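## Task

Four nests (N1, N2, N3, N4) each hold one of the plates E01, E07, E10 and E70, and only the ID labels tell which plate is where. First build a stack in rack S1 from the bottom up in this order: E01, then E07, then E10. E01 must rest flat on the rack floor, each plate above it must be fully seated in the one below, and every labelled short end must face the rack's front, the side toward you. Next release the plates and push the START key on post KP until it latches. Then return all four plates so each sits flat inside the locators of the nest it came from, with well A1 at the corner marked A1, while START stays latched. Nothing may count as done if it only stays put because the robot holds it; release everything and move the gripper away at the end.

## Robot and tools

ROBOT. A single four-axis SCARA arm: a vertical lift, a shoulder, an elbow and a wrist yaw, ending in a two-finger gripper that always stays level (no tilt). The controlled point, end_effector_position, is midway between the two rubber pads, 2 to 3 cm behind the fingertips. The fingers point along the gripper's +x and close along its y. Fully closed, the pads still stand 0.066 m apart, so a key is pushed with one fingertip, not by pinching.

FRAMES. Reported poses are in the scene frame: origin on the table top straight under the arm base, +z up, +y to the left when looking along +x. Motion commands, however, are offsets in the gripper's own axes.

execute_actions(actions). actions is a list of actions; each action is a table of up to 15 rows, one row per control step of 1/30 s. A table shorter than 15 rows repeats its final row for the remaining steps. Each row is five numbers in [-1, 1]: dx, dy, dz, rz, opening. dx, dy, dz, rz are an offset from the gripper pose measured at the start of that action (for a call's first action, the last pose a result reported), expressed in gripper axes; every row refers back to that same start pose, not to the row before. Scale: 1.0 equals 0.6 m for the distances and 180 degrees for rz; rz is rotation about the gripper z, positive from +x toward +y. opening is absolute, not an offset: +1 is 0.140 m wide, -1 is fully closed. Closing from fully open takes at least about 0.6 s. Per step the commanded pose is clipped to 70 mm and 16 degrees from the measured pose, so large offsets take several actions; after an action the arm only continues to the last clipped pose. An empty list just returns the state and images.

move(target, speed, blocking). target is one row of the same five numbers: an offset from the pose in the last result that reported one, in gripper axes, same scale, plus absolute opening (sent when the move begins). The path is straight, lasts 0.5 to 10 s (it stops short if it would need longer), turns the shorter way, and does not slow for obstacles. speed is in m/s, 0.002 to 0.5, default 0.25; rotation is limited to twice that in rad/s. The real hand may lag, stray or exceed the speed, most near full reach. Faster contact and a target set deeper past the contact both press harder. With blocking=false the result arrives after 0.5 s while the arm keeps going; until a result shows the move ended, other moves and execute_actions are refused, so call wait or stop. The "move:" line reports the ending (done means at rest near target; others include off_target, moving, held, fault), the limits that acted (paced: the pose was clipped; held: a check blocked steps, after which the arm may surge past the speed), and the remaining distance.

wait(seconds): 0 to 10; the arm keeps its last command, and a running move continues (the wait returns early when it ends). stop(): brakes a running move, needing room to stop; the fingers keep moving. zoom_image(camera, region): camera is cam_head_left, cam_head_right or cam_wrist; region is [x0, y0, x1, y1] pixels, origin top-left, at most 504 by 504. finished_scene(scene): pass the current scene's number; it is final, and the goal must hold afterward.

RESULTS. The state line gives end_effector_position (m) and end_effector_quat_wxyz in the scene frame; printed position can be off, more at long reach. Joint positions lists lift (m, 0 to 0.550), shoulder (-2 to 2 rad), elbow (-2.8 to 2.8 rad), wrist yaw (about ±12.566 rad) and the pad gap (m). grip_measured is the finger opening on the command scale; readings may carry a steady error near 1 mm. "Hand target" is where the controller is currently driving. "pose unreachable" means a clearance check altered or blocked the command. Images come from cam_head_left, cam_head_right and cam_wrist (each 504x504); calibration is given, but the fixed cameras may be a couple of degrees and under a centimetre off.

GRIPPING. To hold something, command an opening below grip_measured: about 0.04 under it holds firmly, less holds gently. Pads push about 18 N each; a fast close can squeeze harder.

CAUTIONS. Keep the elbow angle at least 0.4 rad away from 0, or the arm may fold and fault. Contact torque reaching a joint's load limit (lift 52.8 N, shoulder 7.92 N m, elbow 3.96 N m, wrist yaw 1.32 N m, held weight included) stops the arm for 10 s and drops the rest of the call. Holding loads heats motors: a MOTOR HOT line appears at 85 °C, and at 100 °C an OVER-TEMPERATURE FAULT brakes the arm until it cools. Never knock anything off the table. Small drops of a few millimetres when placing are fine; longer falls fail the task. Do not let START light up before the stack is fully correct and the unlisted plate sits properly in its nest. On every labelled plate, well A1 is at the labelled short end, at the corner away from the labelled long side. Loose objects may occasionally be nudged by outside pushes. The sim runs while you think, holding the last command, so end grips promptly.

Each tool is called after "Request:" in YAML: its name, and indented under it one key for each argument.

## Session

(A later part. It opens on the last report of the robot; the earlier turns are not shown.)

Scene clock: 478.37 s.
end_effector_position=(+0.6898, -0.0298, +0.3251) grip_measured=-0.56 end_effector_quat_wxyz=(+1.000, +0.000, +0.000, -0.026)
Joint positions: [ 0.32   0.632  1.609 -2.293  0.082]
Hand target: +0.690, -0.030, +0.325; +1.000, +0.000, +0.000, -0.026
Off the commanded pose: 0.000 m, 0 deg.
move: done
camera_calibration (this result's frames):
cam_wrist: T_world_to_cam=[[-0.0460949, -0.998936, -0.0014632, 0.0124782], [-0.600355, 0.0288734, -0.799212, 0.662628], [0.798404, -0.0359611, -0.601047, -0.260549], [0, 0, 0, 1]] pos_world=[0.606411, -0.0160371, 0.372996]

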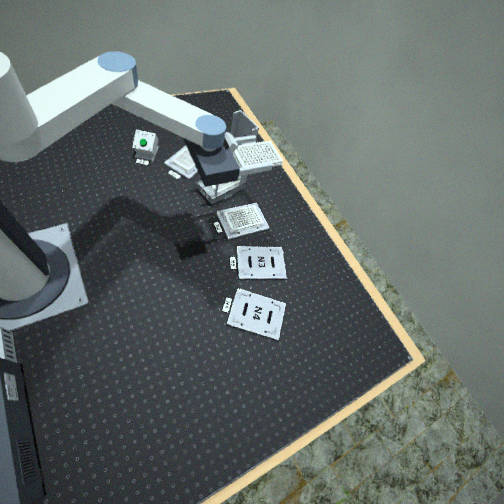

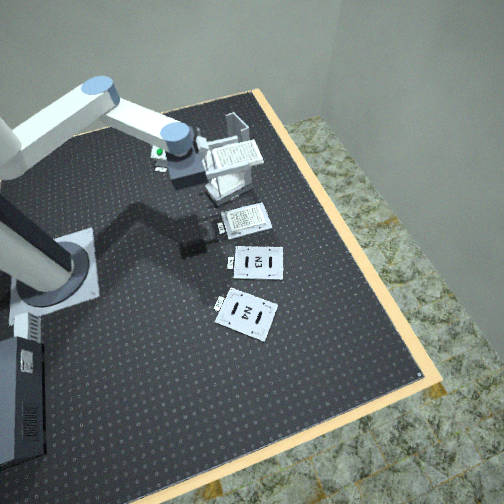

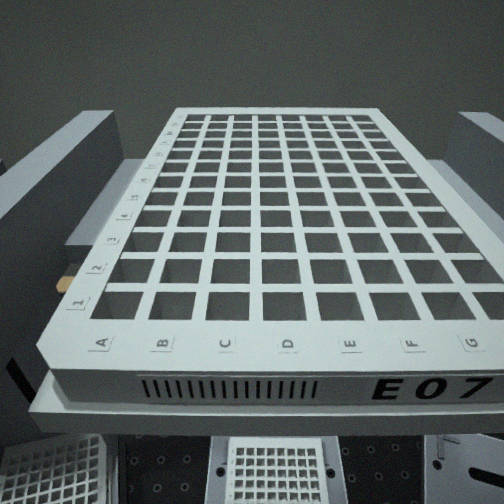

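Request:
move:
  target: [-0.00923, 0.25853, -0.0085, 0.09017, -0.60]
  speed: 0.2

Scene clock: 490.03 s.
end_effector_position=(+0.6922, +0.1255, +0.3200) grip_measured=-0.56 end_effector_quat_wxyz=(+0.993, +0.000, +0.000, +0.116)
Joint positions: [ 0.315  0.892  1.704 -2.363  0.082]
Hand target: +0.692, +0.125, +0.320; +0.993, +0.000, +0.000, +0.116
Off the commanded pose: 0.000 m, 0 deg.
move: done
camera_calibration (this result's frames):
cam_wrist: T_world_to_cam=[[0.235599, -0.971849, -0.0014632, -0.0306054], [-0.584404, -0.14047, -0.799212, 0.665733], [0.776508, 0.189148, -0.601047, -0.273023], [0, 0, 0, 1]] pos_world=[0.608272, 0.115413, 0.367917]

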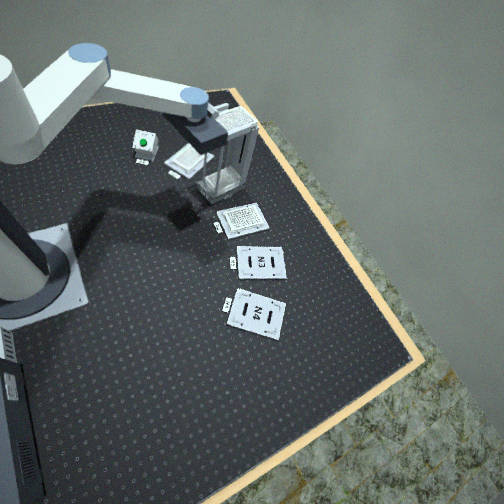

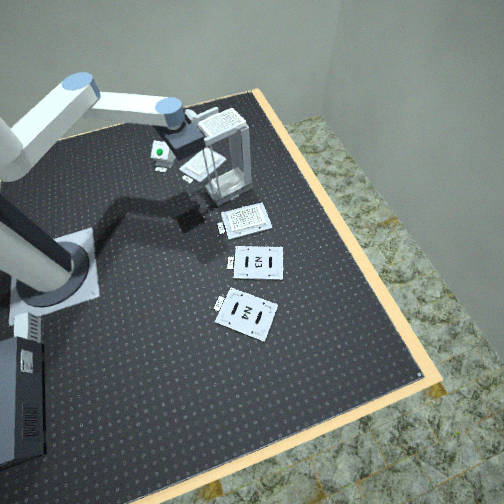

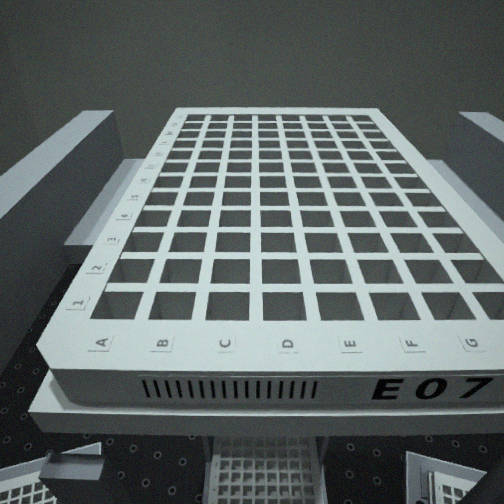

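Lower to z≈0.3148 and check the gap to the post.

Request:
move:
  target: [0, 0, -0.0087, 0, -0.60]
  speed: 0.02

Request:
zoom_image:
  camera: "cam_wrist"
  region: [0, 384, 160, 504]

Scene clock: 493.10 s.
end_effector_position=(+0.6922, +0.1255, +0.3148) grip_measured=-0.56 end_effector_quat_wxyz=(+0.993, +0.000, +0.000, +0.116)
Joint positions: [ 0.31   0.892  1.704 -2.363  0.082]
Hand target: +0.692, +0.126, +0.315; +0.993, +0.000, +0.000, +0.116
Off the commanded pose: 0.000 m, 0 deg.
move: done
camera_calibration (this result's frames):
cam_wrist: T_world_to_cam=[[0.23553, -0.971866, -0.0014632, -0.0305907], [-0.584414, -0.140428, -0.799212, 0.661551], [0.776522, 0.189094, -0.601047, -0.276162], [0, 0, 0, 1]] pos_world=[0.60827, 0.115391, 0.362688]

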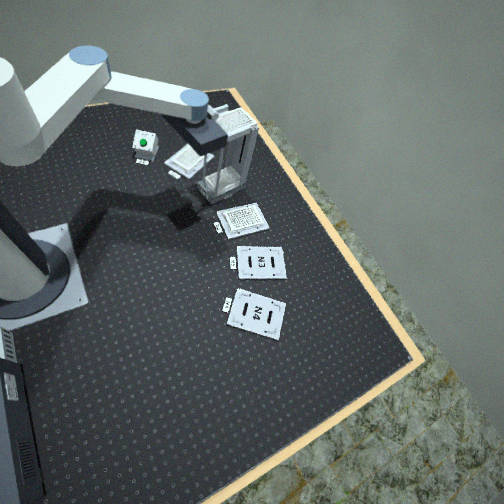

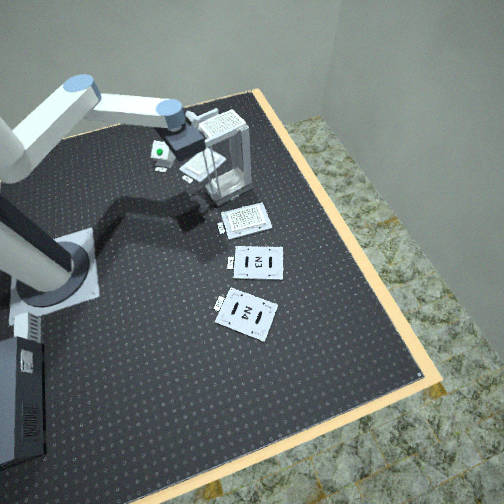

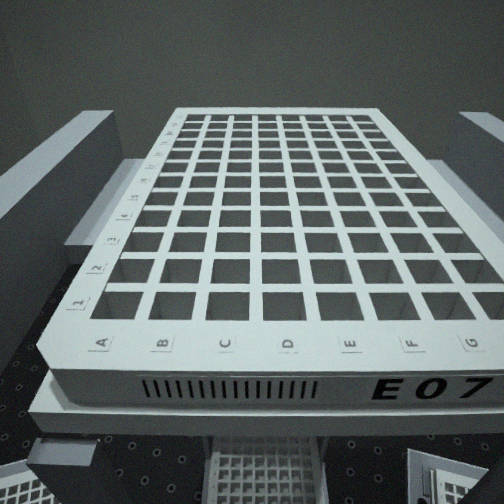

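Region (0, 384, 160, 504) of cam_wrist's 504x504 image, scaled by 3.150, with more detail than that image has; it fills the top 378 rows of this view, and the rest is white.

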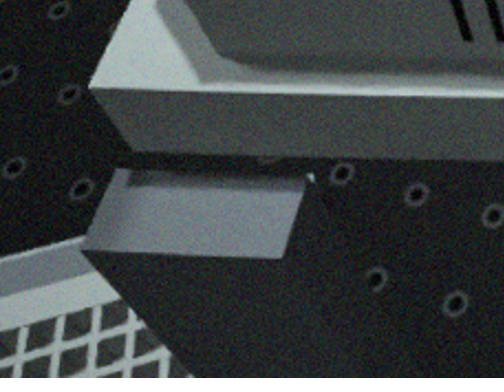

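Request:
move:
  target: [0.0004, 0, 0, 0, -0.60]
  speed: 0.005

Request:
move:
  target: [0, 0, -0.006, 0, -0.60]
  speed: 0.008

Scene clock: 498.60 s.
end_effector_position=(+0.6924, +0.1256, +0.3148) grip_measured=-0.56 end_effector_quat_wxyz=(+0.993, +0.000, +0.000, +0.116)
Joint positions: [ 0.31   0.891  1.705 -2.364  0.082]
Hand target: +0.692, +0.126, +0.315; +0.993, +0.000, +0.000, +0.116
Off the commanded pose: 0.000 m, 0 deg.
move: done
camera_calibration (this result's frames):
cam_wrist: T_world_to_cam=[[0.23579, -0.971803, -0.0014632, -0.0307126], [-0.584376, -0.140585, -0.799212, 0.66167], [0.776471, 0.189301, -0.601047, -0.27632], [0, 0, 0, 1]] pos_world=[0.60846, 0.115482, 0.362688]

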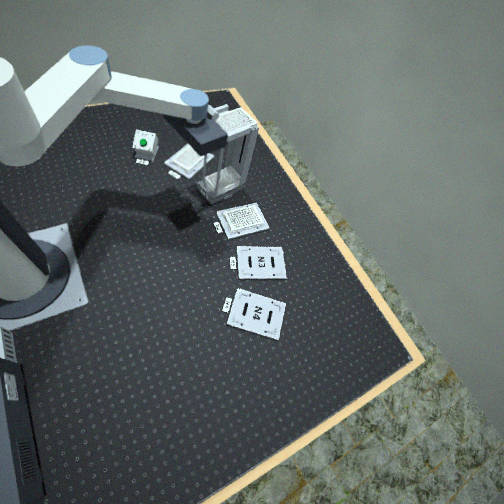

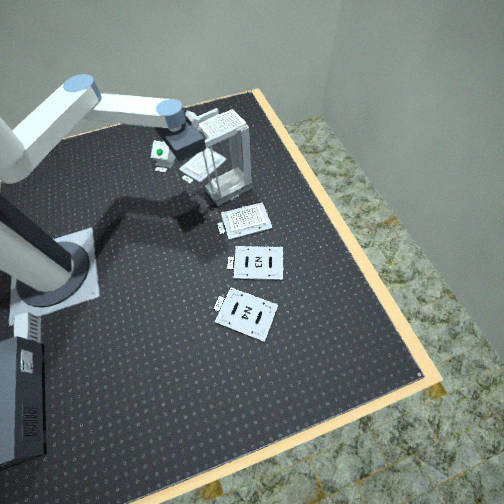

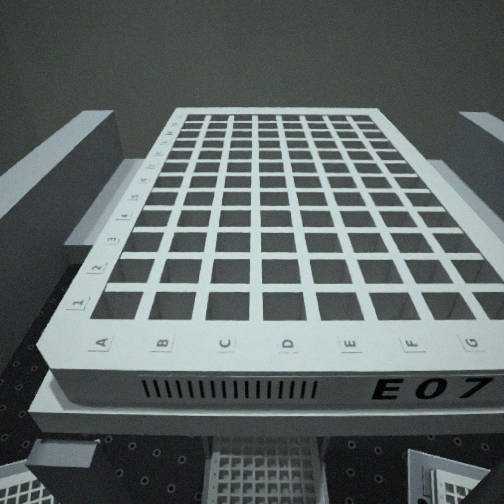

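Scene clock: 499.30 s.
end_effector_position=(+0.6924, +0.1256, +0.3112) grip_measured=-0.56 end_effector_quat_wxyz=(+0.993, +0.000, +0.000, +0.116)
Joint positions: [ 0.306  0.891  1.705 -2.364  0.082]
Hand target: +0.692, +0.126, +0.311; +0.993, +0.000, +0.000, +0.116
Off the commanded pose: 0.000 m, 0 deg.
move: done
camera_calibration (this result's frames):
cam_wrist: T_world_to_cam=[[0.235806, -0.971799, -0.0014632, -0.0307201], [-0.584374, -0.140594, -0.799212, 0.658796], [0.776468, 0.189314, -0.601047, -0.27848], [0, 0, 0, 1]] pos_world=[0.608458, 0.115489, 0.359093]

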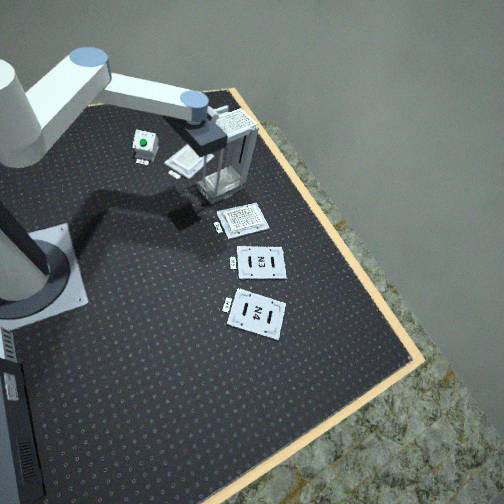

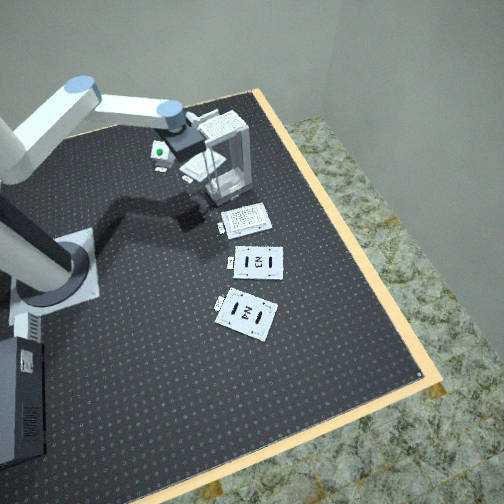

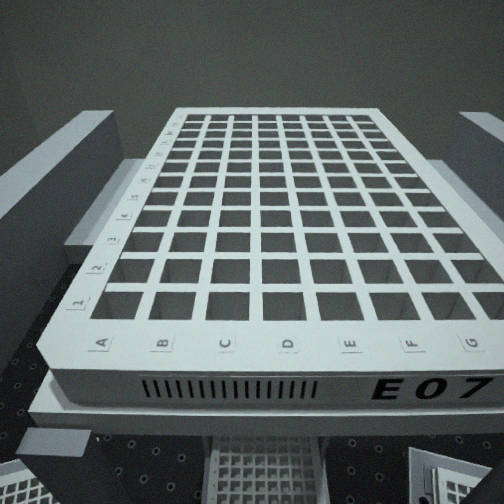

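Request:
move:
  target: [0, -0.0003, -0.375, 0, -0.60]
  speed: 0.12

Request:
zoom_image:
  camera: "cam_wrist"
  region: [0, 354, 300, 504]

Scene clock: 503.80 s.
end_effector_position=(+0.6924, +0.1255, +0.0861) grip_measured=-0.56 end_effector_quat_wxyz=(+0.993, +0.000, +0.000, +0.116)
Joint positions: [ 0.081  0.891  1.705 -2.364  0.082]
Hand target: +0.692, +0.125, +0.086; +0.993, +0.000, +0.000, +0.116
Off the commanded pose: 0.000 m, 0 deg.
move: done
camera_calibration (this result's frames):
cam_wrist: T_world_to_cam=[[0.235609, -0.971847, -0.0014632, -0.0310655], [-0.584402, -0.140476, -0.799212, 0.478913], [0.776506, 0.189157, -0.601047, -0.413755], [0, 0, 0, 1]] pos_world=[0.608481, 0.115349, 0.134022]

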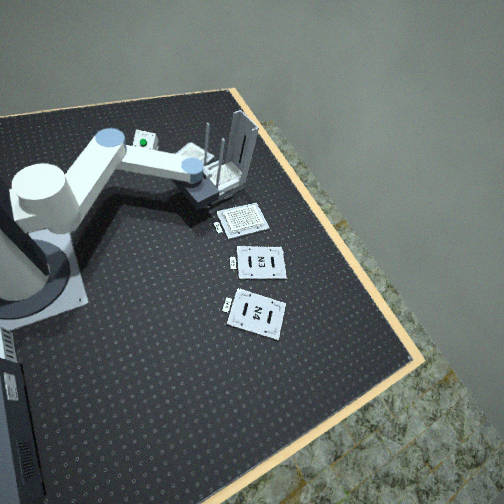

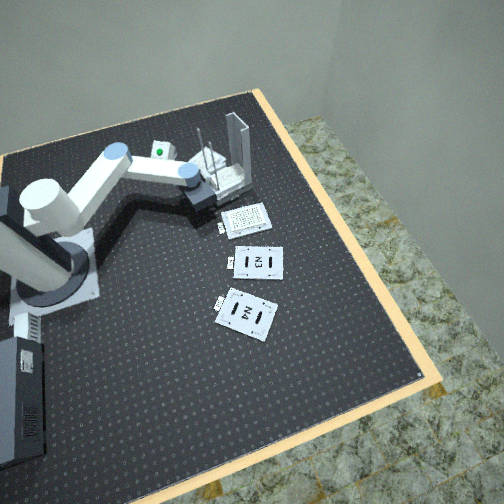

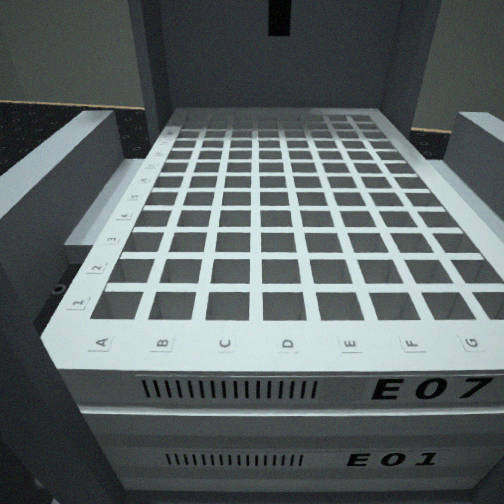

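Region (0, 354, 300, 504) of cam_wrist's 504x504 image, scaled by 1.680, with more detail than that image has.

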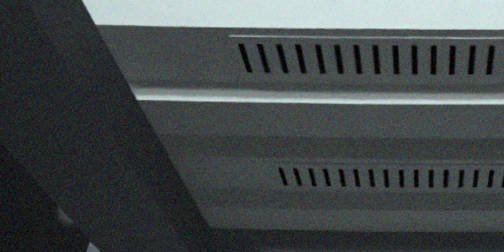

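Request:
move:
  target: [0, 0, -0.0148, 0, -0.60]
  speed: 0.01

Scene clock: 506.30 s.
end_effector_position=(+0.6924, +0.1255, +0.0772) grip_measured=-0.56 end_effector_quat_wxyz=(+0.993, +0.000, +0.000, +0.116)
Joint positions: [ 0.072  0.891  1.705 -2.364  0.082]
Hand target: +0.692, +0.125, +0.077; +0.993, +0.000, +0.000, +0.116
Off the commanded pose: 0.000 m, 0 deg.
move: done
camera_calibration (this result's frames):
cam_wrist: T_world_to_cam=[[0.235622, -0.971844, -0.0014632, -0.0310816], [-0.584401, -0.140484, -0.799212, 0.471808], [0.776504, 0.189167, -0.601047, -0.419097], [0, 0, 0, 1]] pos_world=[0.608479, 0.115354, 0.125132]

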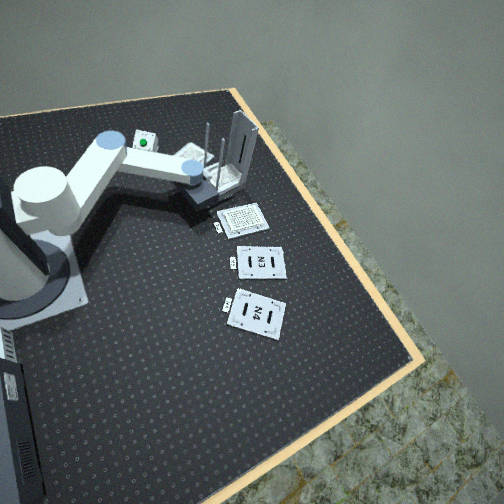

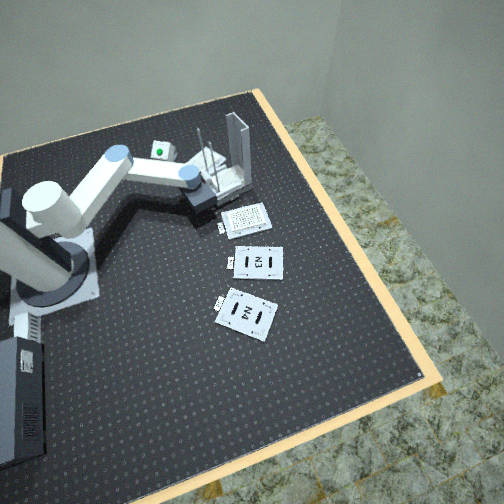

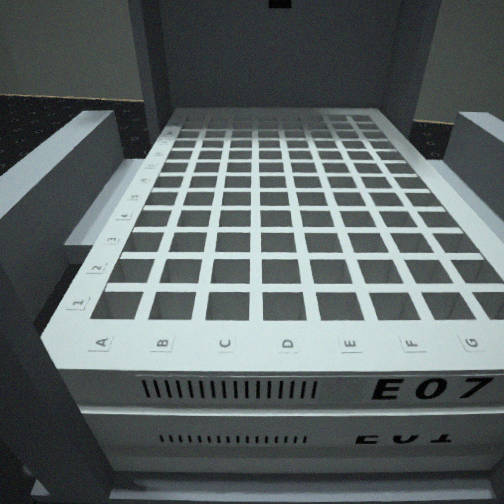

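Request:
move:
  target: [0, 0, -0.0017, 0, -0.60]
  speed: 0.005

Scene clock: 509.03 s.
end_effector_position=(+0.6924, +0.1255, +0.0766) grip_measured=-0.56 end_effector_quat_wxyz=(+0.993, +0.000, +0.000, +0.116)
Joint positions: [ 0.072  0.891  1.705 -2.364  0.082]
Hand target: +0.692, +0.125, +0.076; +0.993, +0.000, +0.000, +0.116
Off the commanded pose: 0.000 m, 0 deg.
move: done
camera_calibration (this result's frames):
cam_wrist: T_world_to_cam=[[0.235628, -0.971842, -0.0014632, -0.0310873], [-0.5844, -0.140487, -0.799212, 0.471264], [0.776503, 0.189172, -0.601047, -0.419504], [0, 0, 0, 1]] pos_world=[0.608478, 0.115353, 0.124453]

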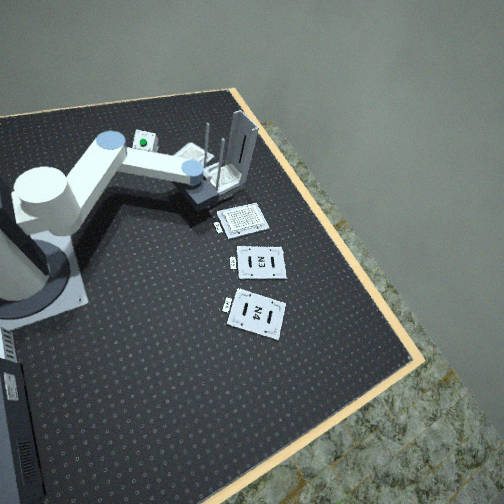

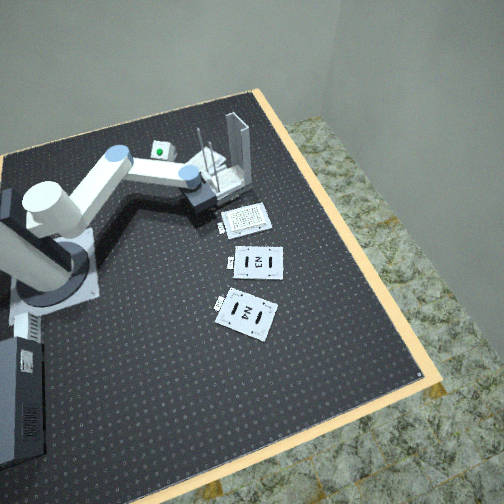

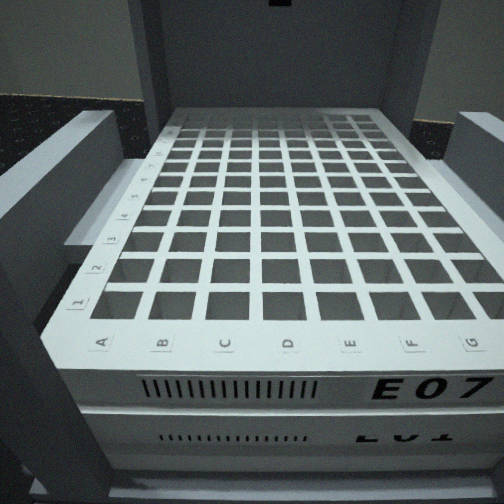

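Request:
execute_actions:
  actions:
    - [[0,0,0.0005,0,-0.08]]

Request:
move:
  target: [-0.1833, 0, 0, 0, -0.08]
  speed: 0.2

Scene clock: 511.47 s.
end_effector_position=(+0.6924, +0.1255, +0.0769) grip_measured=-0.08 end_effector_quat_wxyz=(+0.993, +0.000, +0.000, +0.116)
Joint positions: [ 0.072  0.891  1.705 -2.364  0.1  ]
Hand target: +0.692, +0.125, +0.077; +0.993, +0.000, +0.000, +0.116
Off the commanded pose: 0.000 m, 0 deg.
camera_calibration (this result's frames):
cam_wrist: T_world_to_cam=[[0.235627, -0.971843, -0.0014632, -0.0310866], [-0.5844, -0.140487, -0.799212, 0.47155], [0.776503, 0.189171, -0.601047, -0.419289], [0, 0, 0, 1]] pos_world=[0.608478, 0.115353, 0.124811]

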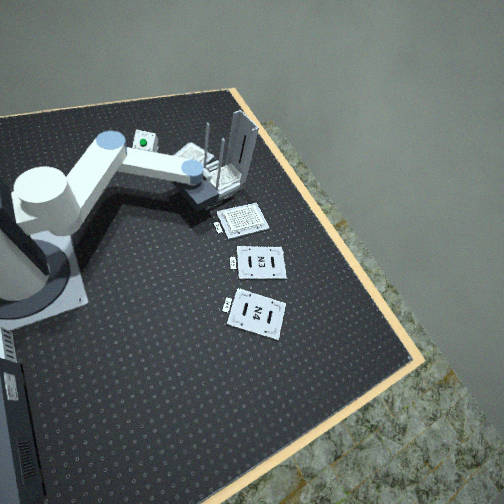

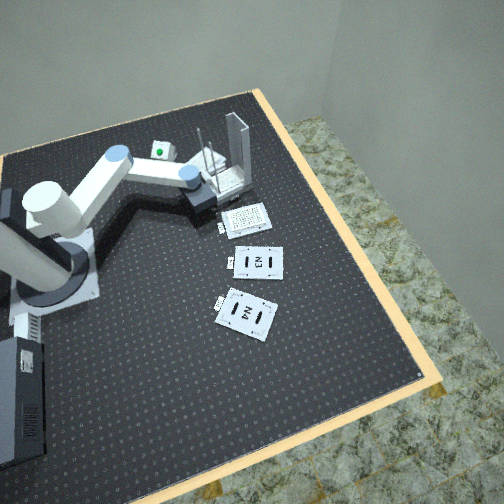

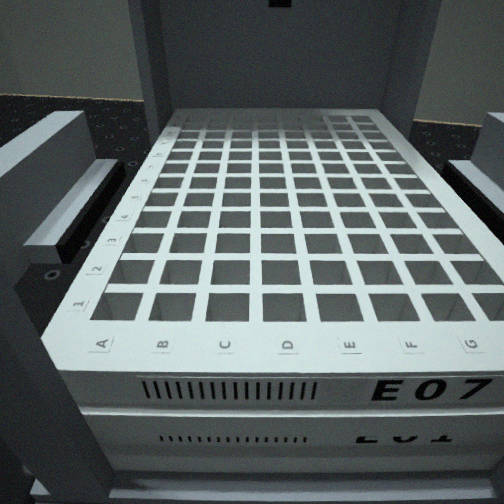

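Scene clock: 512.37 s.
end_effector_position=(+0.5853, +0.1000, +0.0769) grip_measured=-0.08 end_effector_quat_wxyz=(+0.993, +0.000, +0.000, +0.116)
Joint positions: [ 0.072  1.124  1.139 -2.031  0.1  ]
Hand target: +0.585, +0.100, +0.077; +0.993, +0.000, +0.000, +0.116
Off the commanded pose: 0.000 m, 0 deg.
move: done
camera_calibration (this result's frames):
cam_wrist: T_world_to_cam=[[0.235305, -0.97192, -0.0014632, -0.0303649], [-0.584446, -0.140293, -0.799212, 0.405403], [0.776565, 0.188914, -0.601047, -0.331342], [0, 0, 0, 1]] pos_world=[0.501391, 0.0899583, 0.124806]

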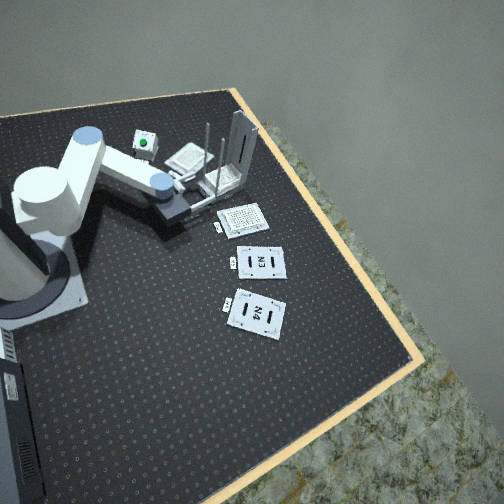

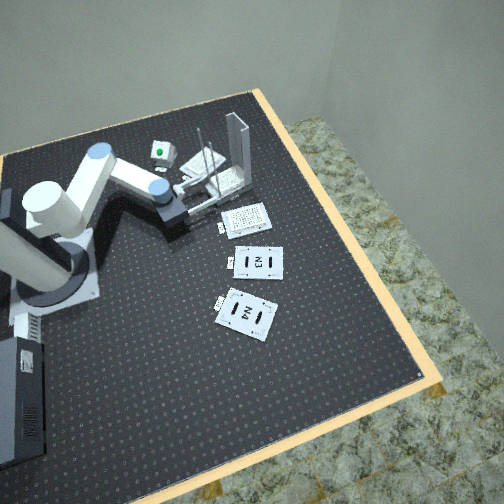

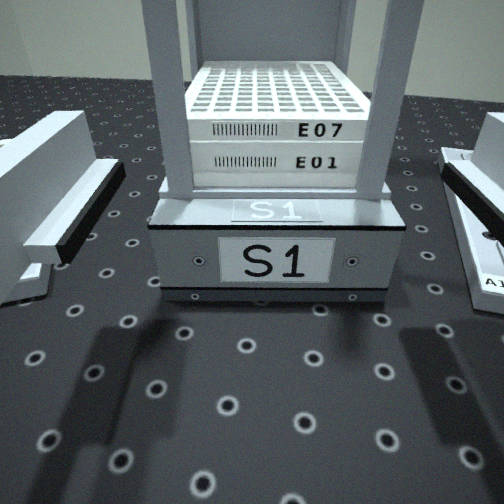

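Request:
move:
  target: [-0.0540, -0.2287, -0.02, -0.09294, -0.08]
  speed: 0.3

Scene clock: 520.33 s.
end_effector_position=(+0.5854, -0.0410, +0.0649) grip_measured=-0.08 end_effector_quat_wxyz=(+1.000, +0.000, +0.000, -0.030)
Joint positions: [ 0.06   0.778  1.094 -1.932  0.1  ]
Hand target: +0.585, -0.041, +0.065; +1.000, +0.000, +0.000, -0.030
Off the commanded pose: 0.000 m, 0 deg.
move: done
camera_calibration (this result's frames):
cam_wrist: T_world_to_cam=[[-0.0547137, -0.998501, -0.0014632, 0.00120431], [-0.600083, 0.0340532, -0.799212, 0.39237], [0.798064, -0.0428498, -0.601047, -0.334023], [0, 0, 0, 1]] pos_world=[0.502092, -0.0264718, 0.112826]

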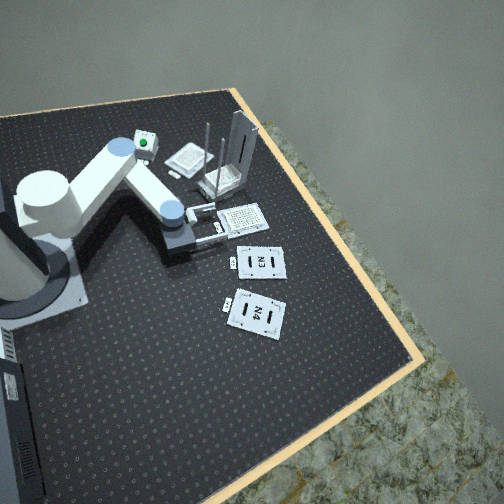

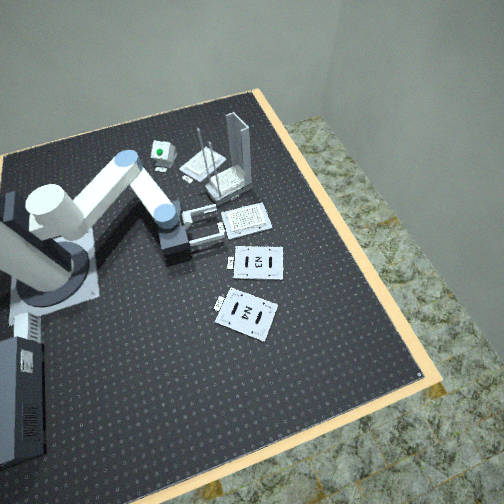

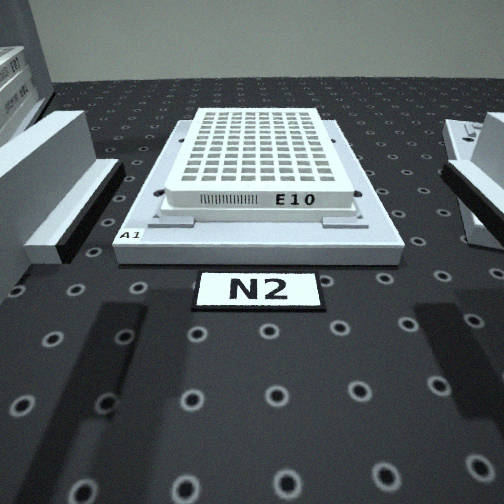

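Request:
move:
  target: [0.1875, 0.0113, -0.0165, 0, -0.08]
  speed: 0.25

Request:
move:
  target: [0, 0, -0.0352, 0, -0.30]
  speed: 0.06

Scene clock: 523.53 s.
end_effector_position=(+0.6981, -0.0409, +0.0551) grip_measured=-0.08 end_effector_quat_wxyz=(+1.000, +0.000, +0.000, -0.030)
Joint positions: [ 0.05   0.586  1.66  -2.306  0.1  ]
Hand target: +0.698, -0.041, +0.055; +1.000, +0.000, +0.000, -0.030
Off the commanded pose: 0.000 m, 0 deg.
move: done
camera_calibration (this result's frames):
cam_wrist: T_world_to_cam=[[-0.0544212, -0.998517, -0.0014632, 0.00720624], [-0.600093, 0.0338775, -0.799212, 0.45214], [0.798077, -0.0426161, -0.601047, -0.429946], [0, 0, 0, 1]] pos_world=[0.614849, -0.0264444, 0.102949]

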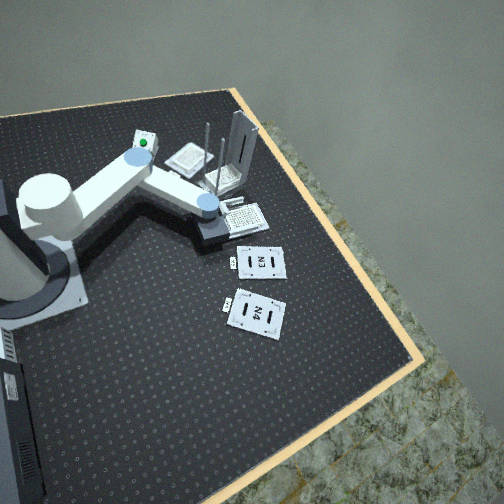

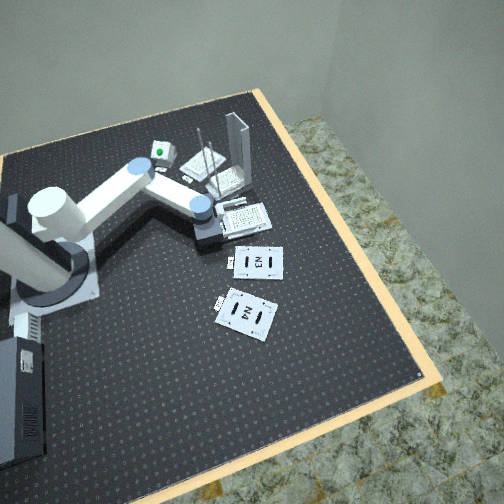

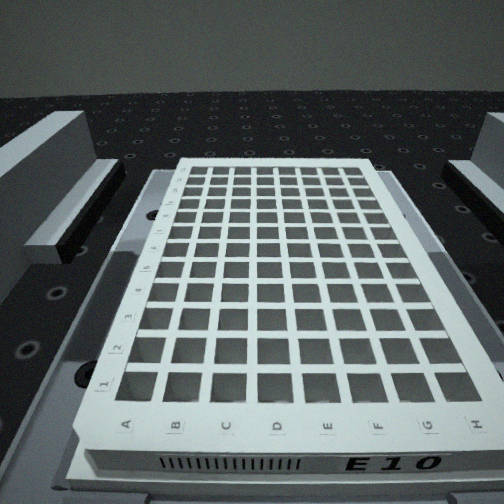

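Scene clock: 524.23 s.
end_effector_position=(+0.6981, -0.0409, +0.0339) grip_measured=-0.30 end_effector_quat_wxyz=(+1.000, +0.000, +0.000, -0.030)
Joint positions: [ 0.029  0.586  1.66  -2.306  0.092]
Hand target: +0.698, -0.041, +0.034; +1.000, +0.000, +0.000, -0.030
Off the commanded pose: 0.000 m, 0 deg.
move: done
camera_calibration (this result's frames):
cam_wrist: T_world_to_cam=[[-0.054437, -0.998516, -0.0014632, 0.00718093], [-0.600093, 0.0338869, -0.799212, 0.435213], [0.798076, -0.0426286, -0.601047, -0.442675], [0, 0, 0, 1]] pos_world=[0.614847, -0.0264484, 0.0817697]

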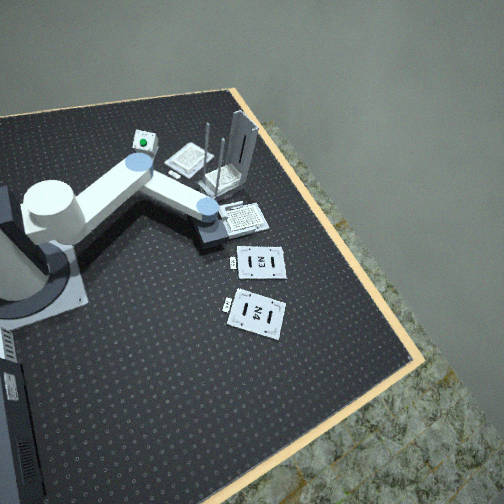

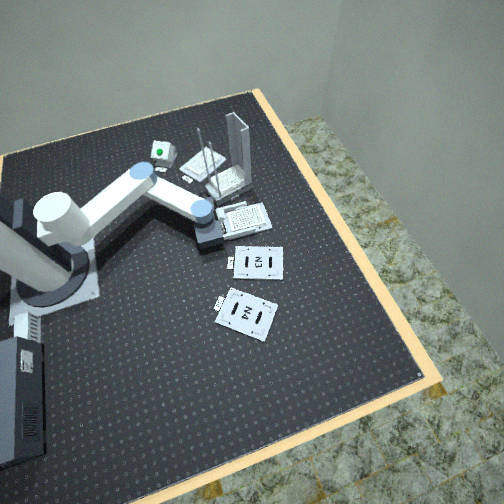

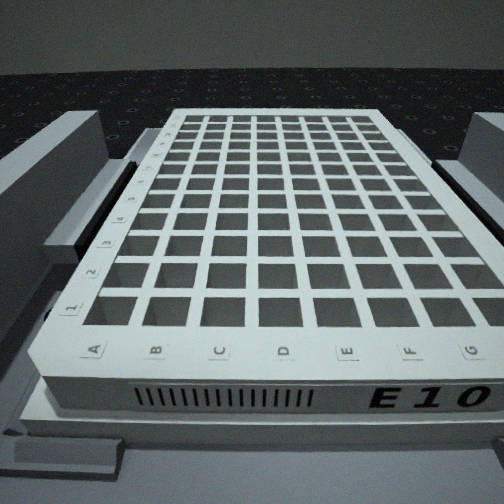

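Request:
move:
  target: [-0.002, 0.0008, 0, -0.0015, -0.40]
  speed: 0.01

Scene clock: 528.50 s.
end_effector_position=(+0.6970, -0.0404, +0.0339) grip_measured=-0.40 end_effector_quat_wxyz=(+0.999, +0.000, +0.000, -0.032)
Joint positions: [ 0.029  0.591  1.654 -2.309  0.088]
Hand target: +0.697, -0.040, +0.034; +0.999, +0.000, +0.000, -0.032
Off the commanded pose: 0.000 m, 0 deg.
move: done
camera_calibration (this result's frames):
cam_wrist: T_world_to_cam=[[-0.0587862, -0.99827, -0.0014632, 0.0107403], [-0.59994, 0.0365007, -0.799212, 0.434511], [0.797883, -0.0461048, -0.601047, -0.441747], [0, 0, 0, 1]] pos_world=[0.613774, -0.025505, 0.0817718]

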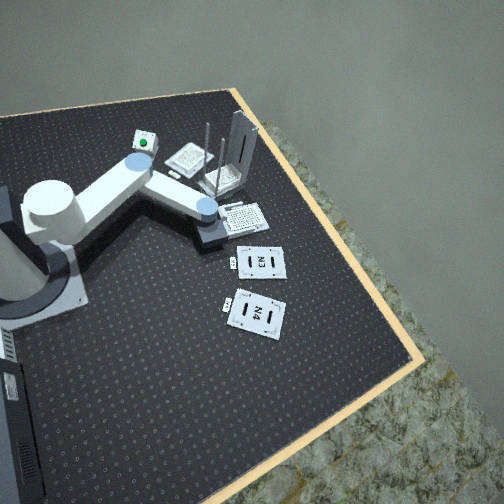

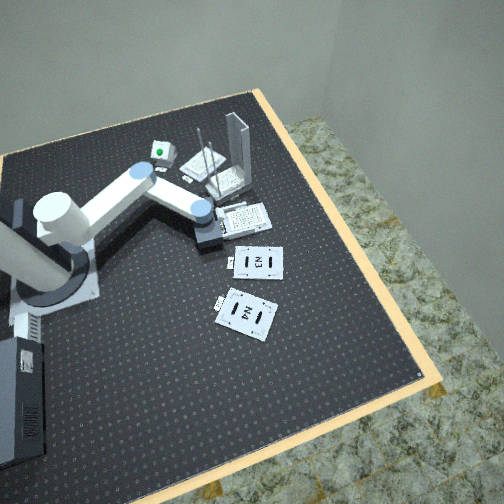

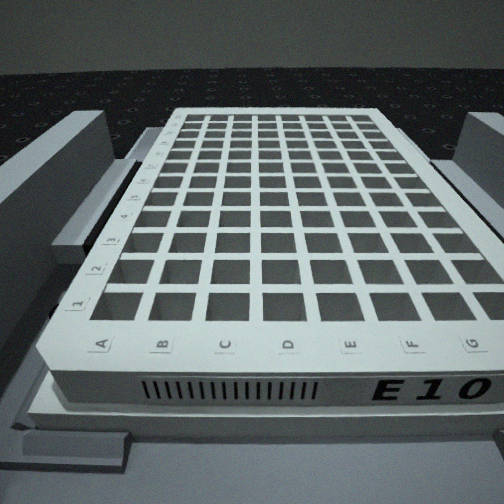

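Request:
execute_actions:
  actions:
    - [[0,0,0,0,-0.44],[0,0,0,0,-0.47],[0,0,0,0,-0.49],[0,0,0,0,-0.51],[0,0,0,0,-0.52],[0,0,0,0,-0.53],[0,0,0,0,-0.54],[0,0,0,0,-0.55],[0,0,0,0,-0.56],[0,0,0,0,-0.57],[0,0,0,0,-0.58],[0,0,0,0,-0.59],[0,0,0,0,-0.60]]
    - [[0,0,0,0,-0.60]]

Request:
move:
  target: [0, 0, 0.03, 0, -0.60]
  speed: 0.08

Request:
move:
  target: [0, 0, 0.455, 0, -0.60]
  speed: 0.35

Scene clock: 532.73 s.
end_effector_position=(+0.6970, -0.0404, +0.0339) grip_measured=-0.56 end_effector_quat_wxyz=(+0.999, +0.000, +0.000, -0.032)
Joint positions: [ 0.029  0.591  1.654 -2.309  0.082]
Hand target: +0.697, -0.040, +0.034; +0.999, +0.000, +0.000, -0.032
Off the commanded pose: 0.000 m, 0 deg.
camera_calibration (this result's frames):
cam_wrist: T_world_to_cam=[[-0.0587946, -0.998269, -0.0014632, 0.0107434], [-0.599939, 0.0365058, -0.799212, 0.434511], [0.797882, -0.0461115, -0.601047, -0.441746], [0, 0, 0, 1]] pos_world=[0.613773, -0.0255069, 0.0817718]

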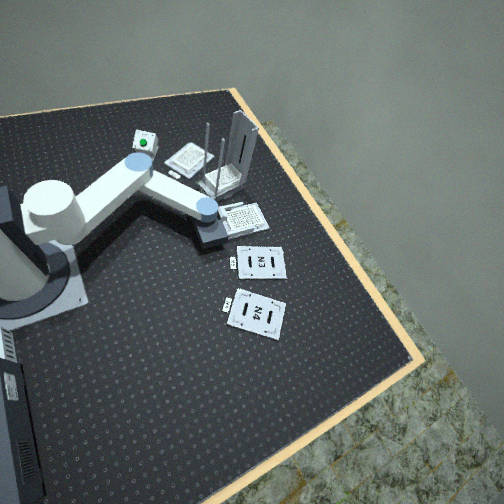

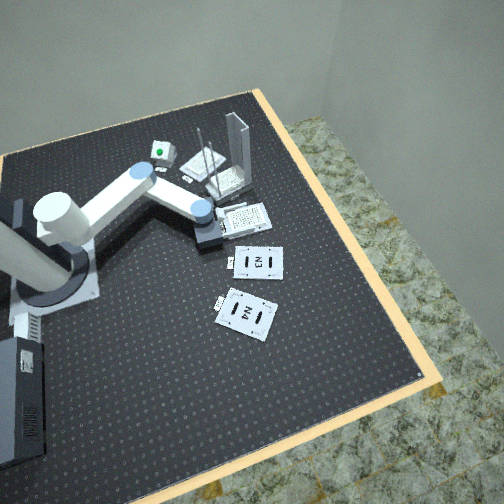

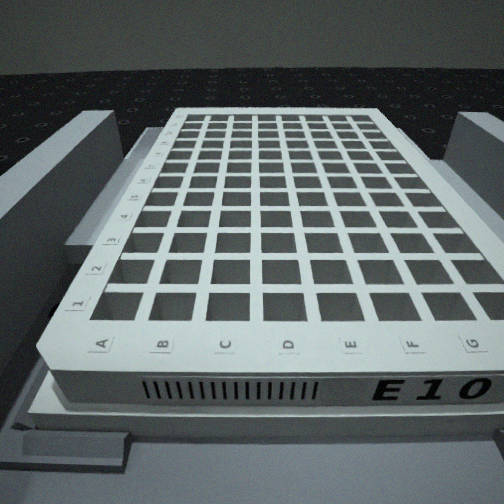

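Scene clock: 533.43 s.
end_effector_position=(+0.6970, -0.0404, +0.0519) grip_measured=-0.56 end_effector_quat_wxyz=(+0.999, +0.000, +0.000, -0.032)
Joint positions: [ 0.047  0.591  1.654 -2.309  0.082]
Hand target: +0.697, -0.040, +0.052; +0.999, +0.000, +0.000, -0.032
Off the commanded pose: 0.000 m, 0 deg.
move: done
camera_calibration (this result's frames):
cam_wrist: T_world_to_cam=[[-0.0587874, -0.998269, -0.0014632, 0.010767], [-0.59994, 0.0365015, -0.799212, 0.448934], [0.797883, -0.0461058, -0.601047, -0.430901], [0, 0, 0, 1]] pos_world=[0.613775, -0.0255054, 0.099818]

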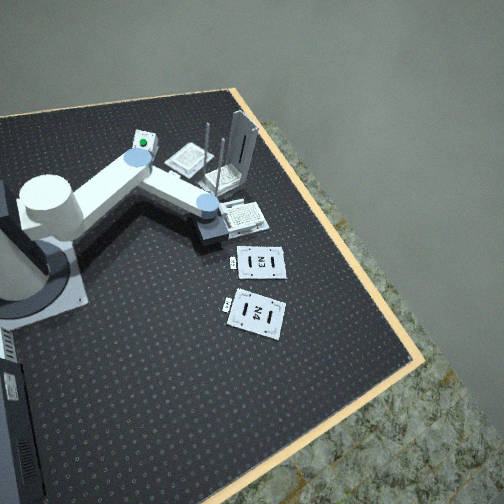

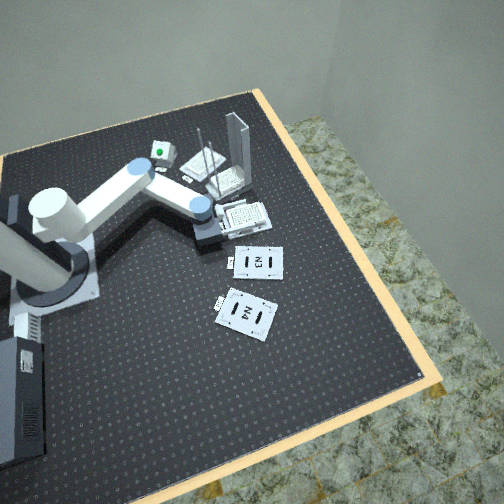

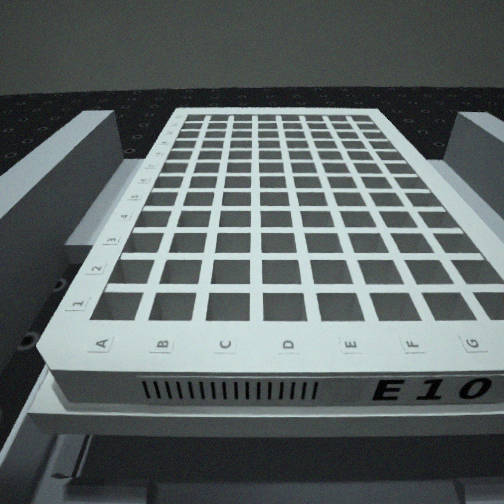

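Scene clock: 534.73 s.
end_effector_position=(+0.6970, -0.0404, +0.3250) grip_measured=-0.56 end_effector_quat_wxyz=(+0.999, +0.000, +0.000, -0.032)
Joint positions: [ 0.32   0.591  1.654 -2.309  0.082]
Hand target: +0.697, -0.040, +0.325; +0.999, +0.000, +0.000, -0.032
Off the commanded pose: 0.000 m, 0 deg.
move: done
camera_calibration (this result's frames):
cam_wrist: T_world_to_cam=[[-0.0587422, -0.998272, -0.0014632, 0.0111452], [-0.599941, 0.0364743, -0.799212, 0.667163], [0.797885, -0.0460697, -0.601047, -0.266795], [0, 0, 0, 1]] pos_world=[0.613785, -0.0254995, 0.372864]

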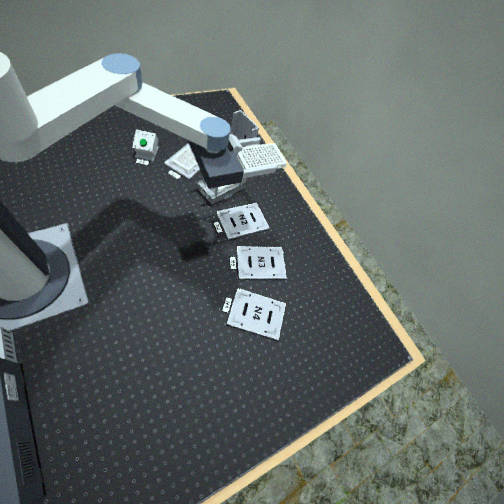

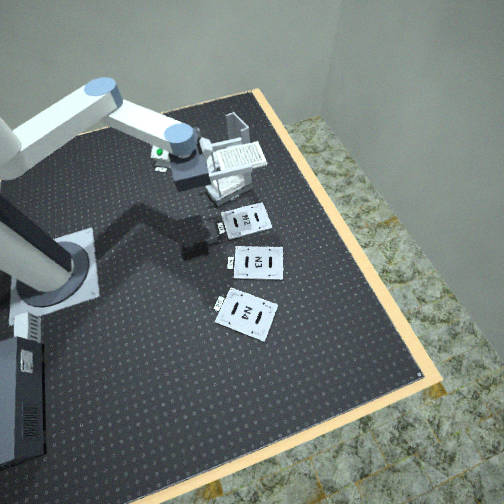

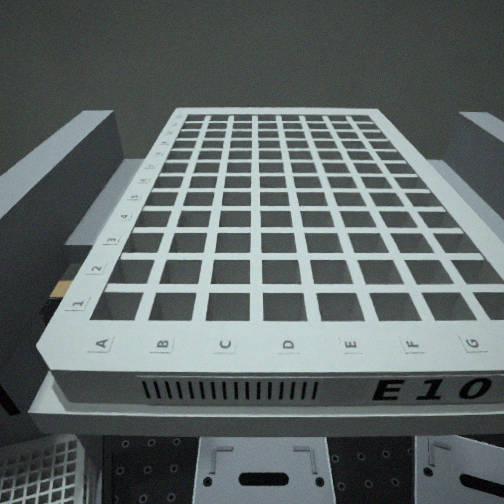

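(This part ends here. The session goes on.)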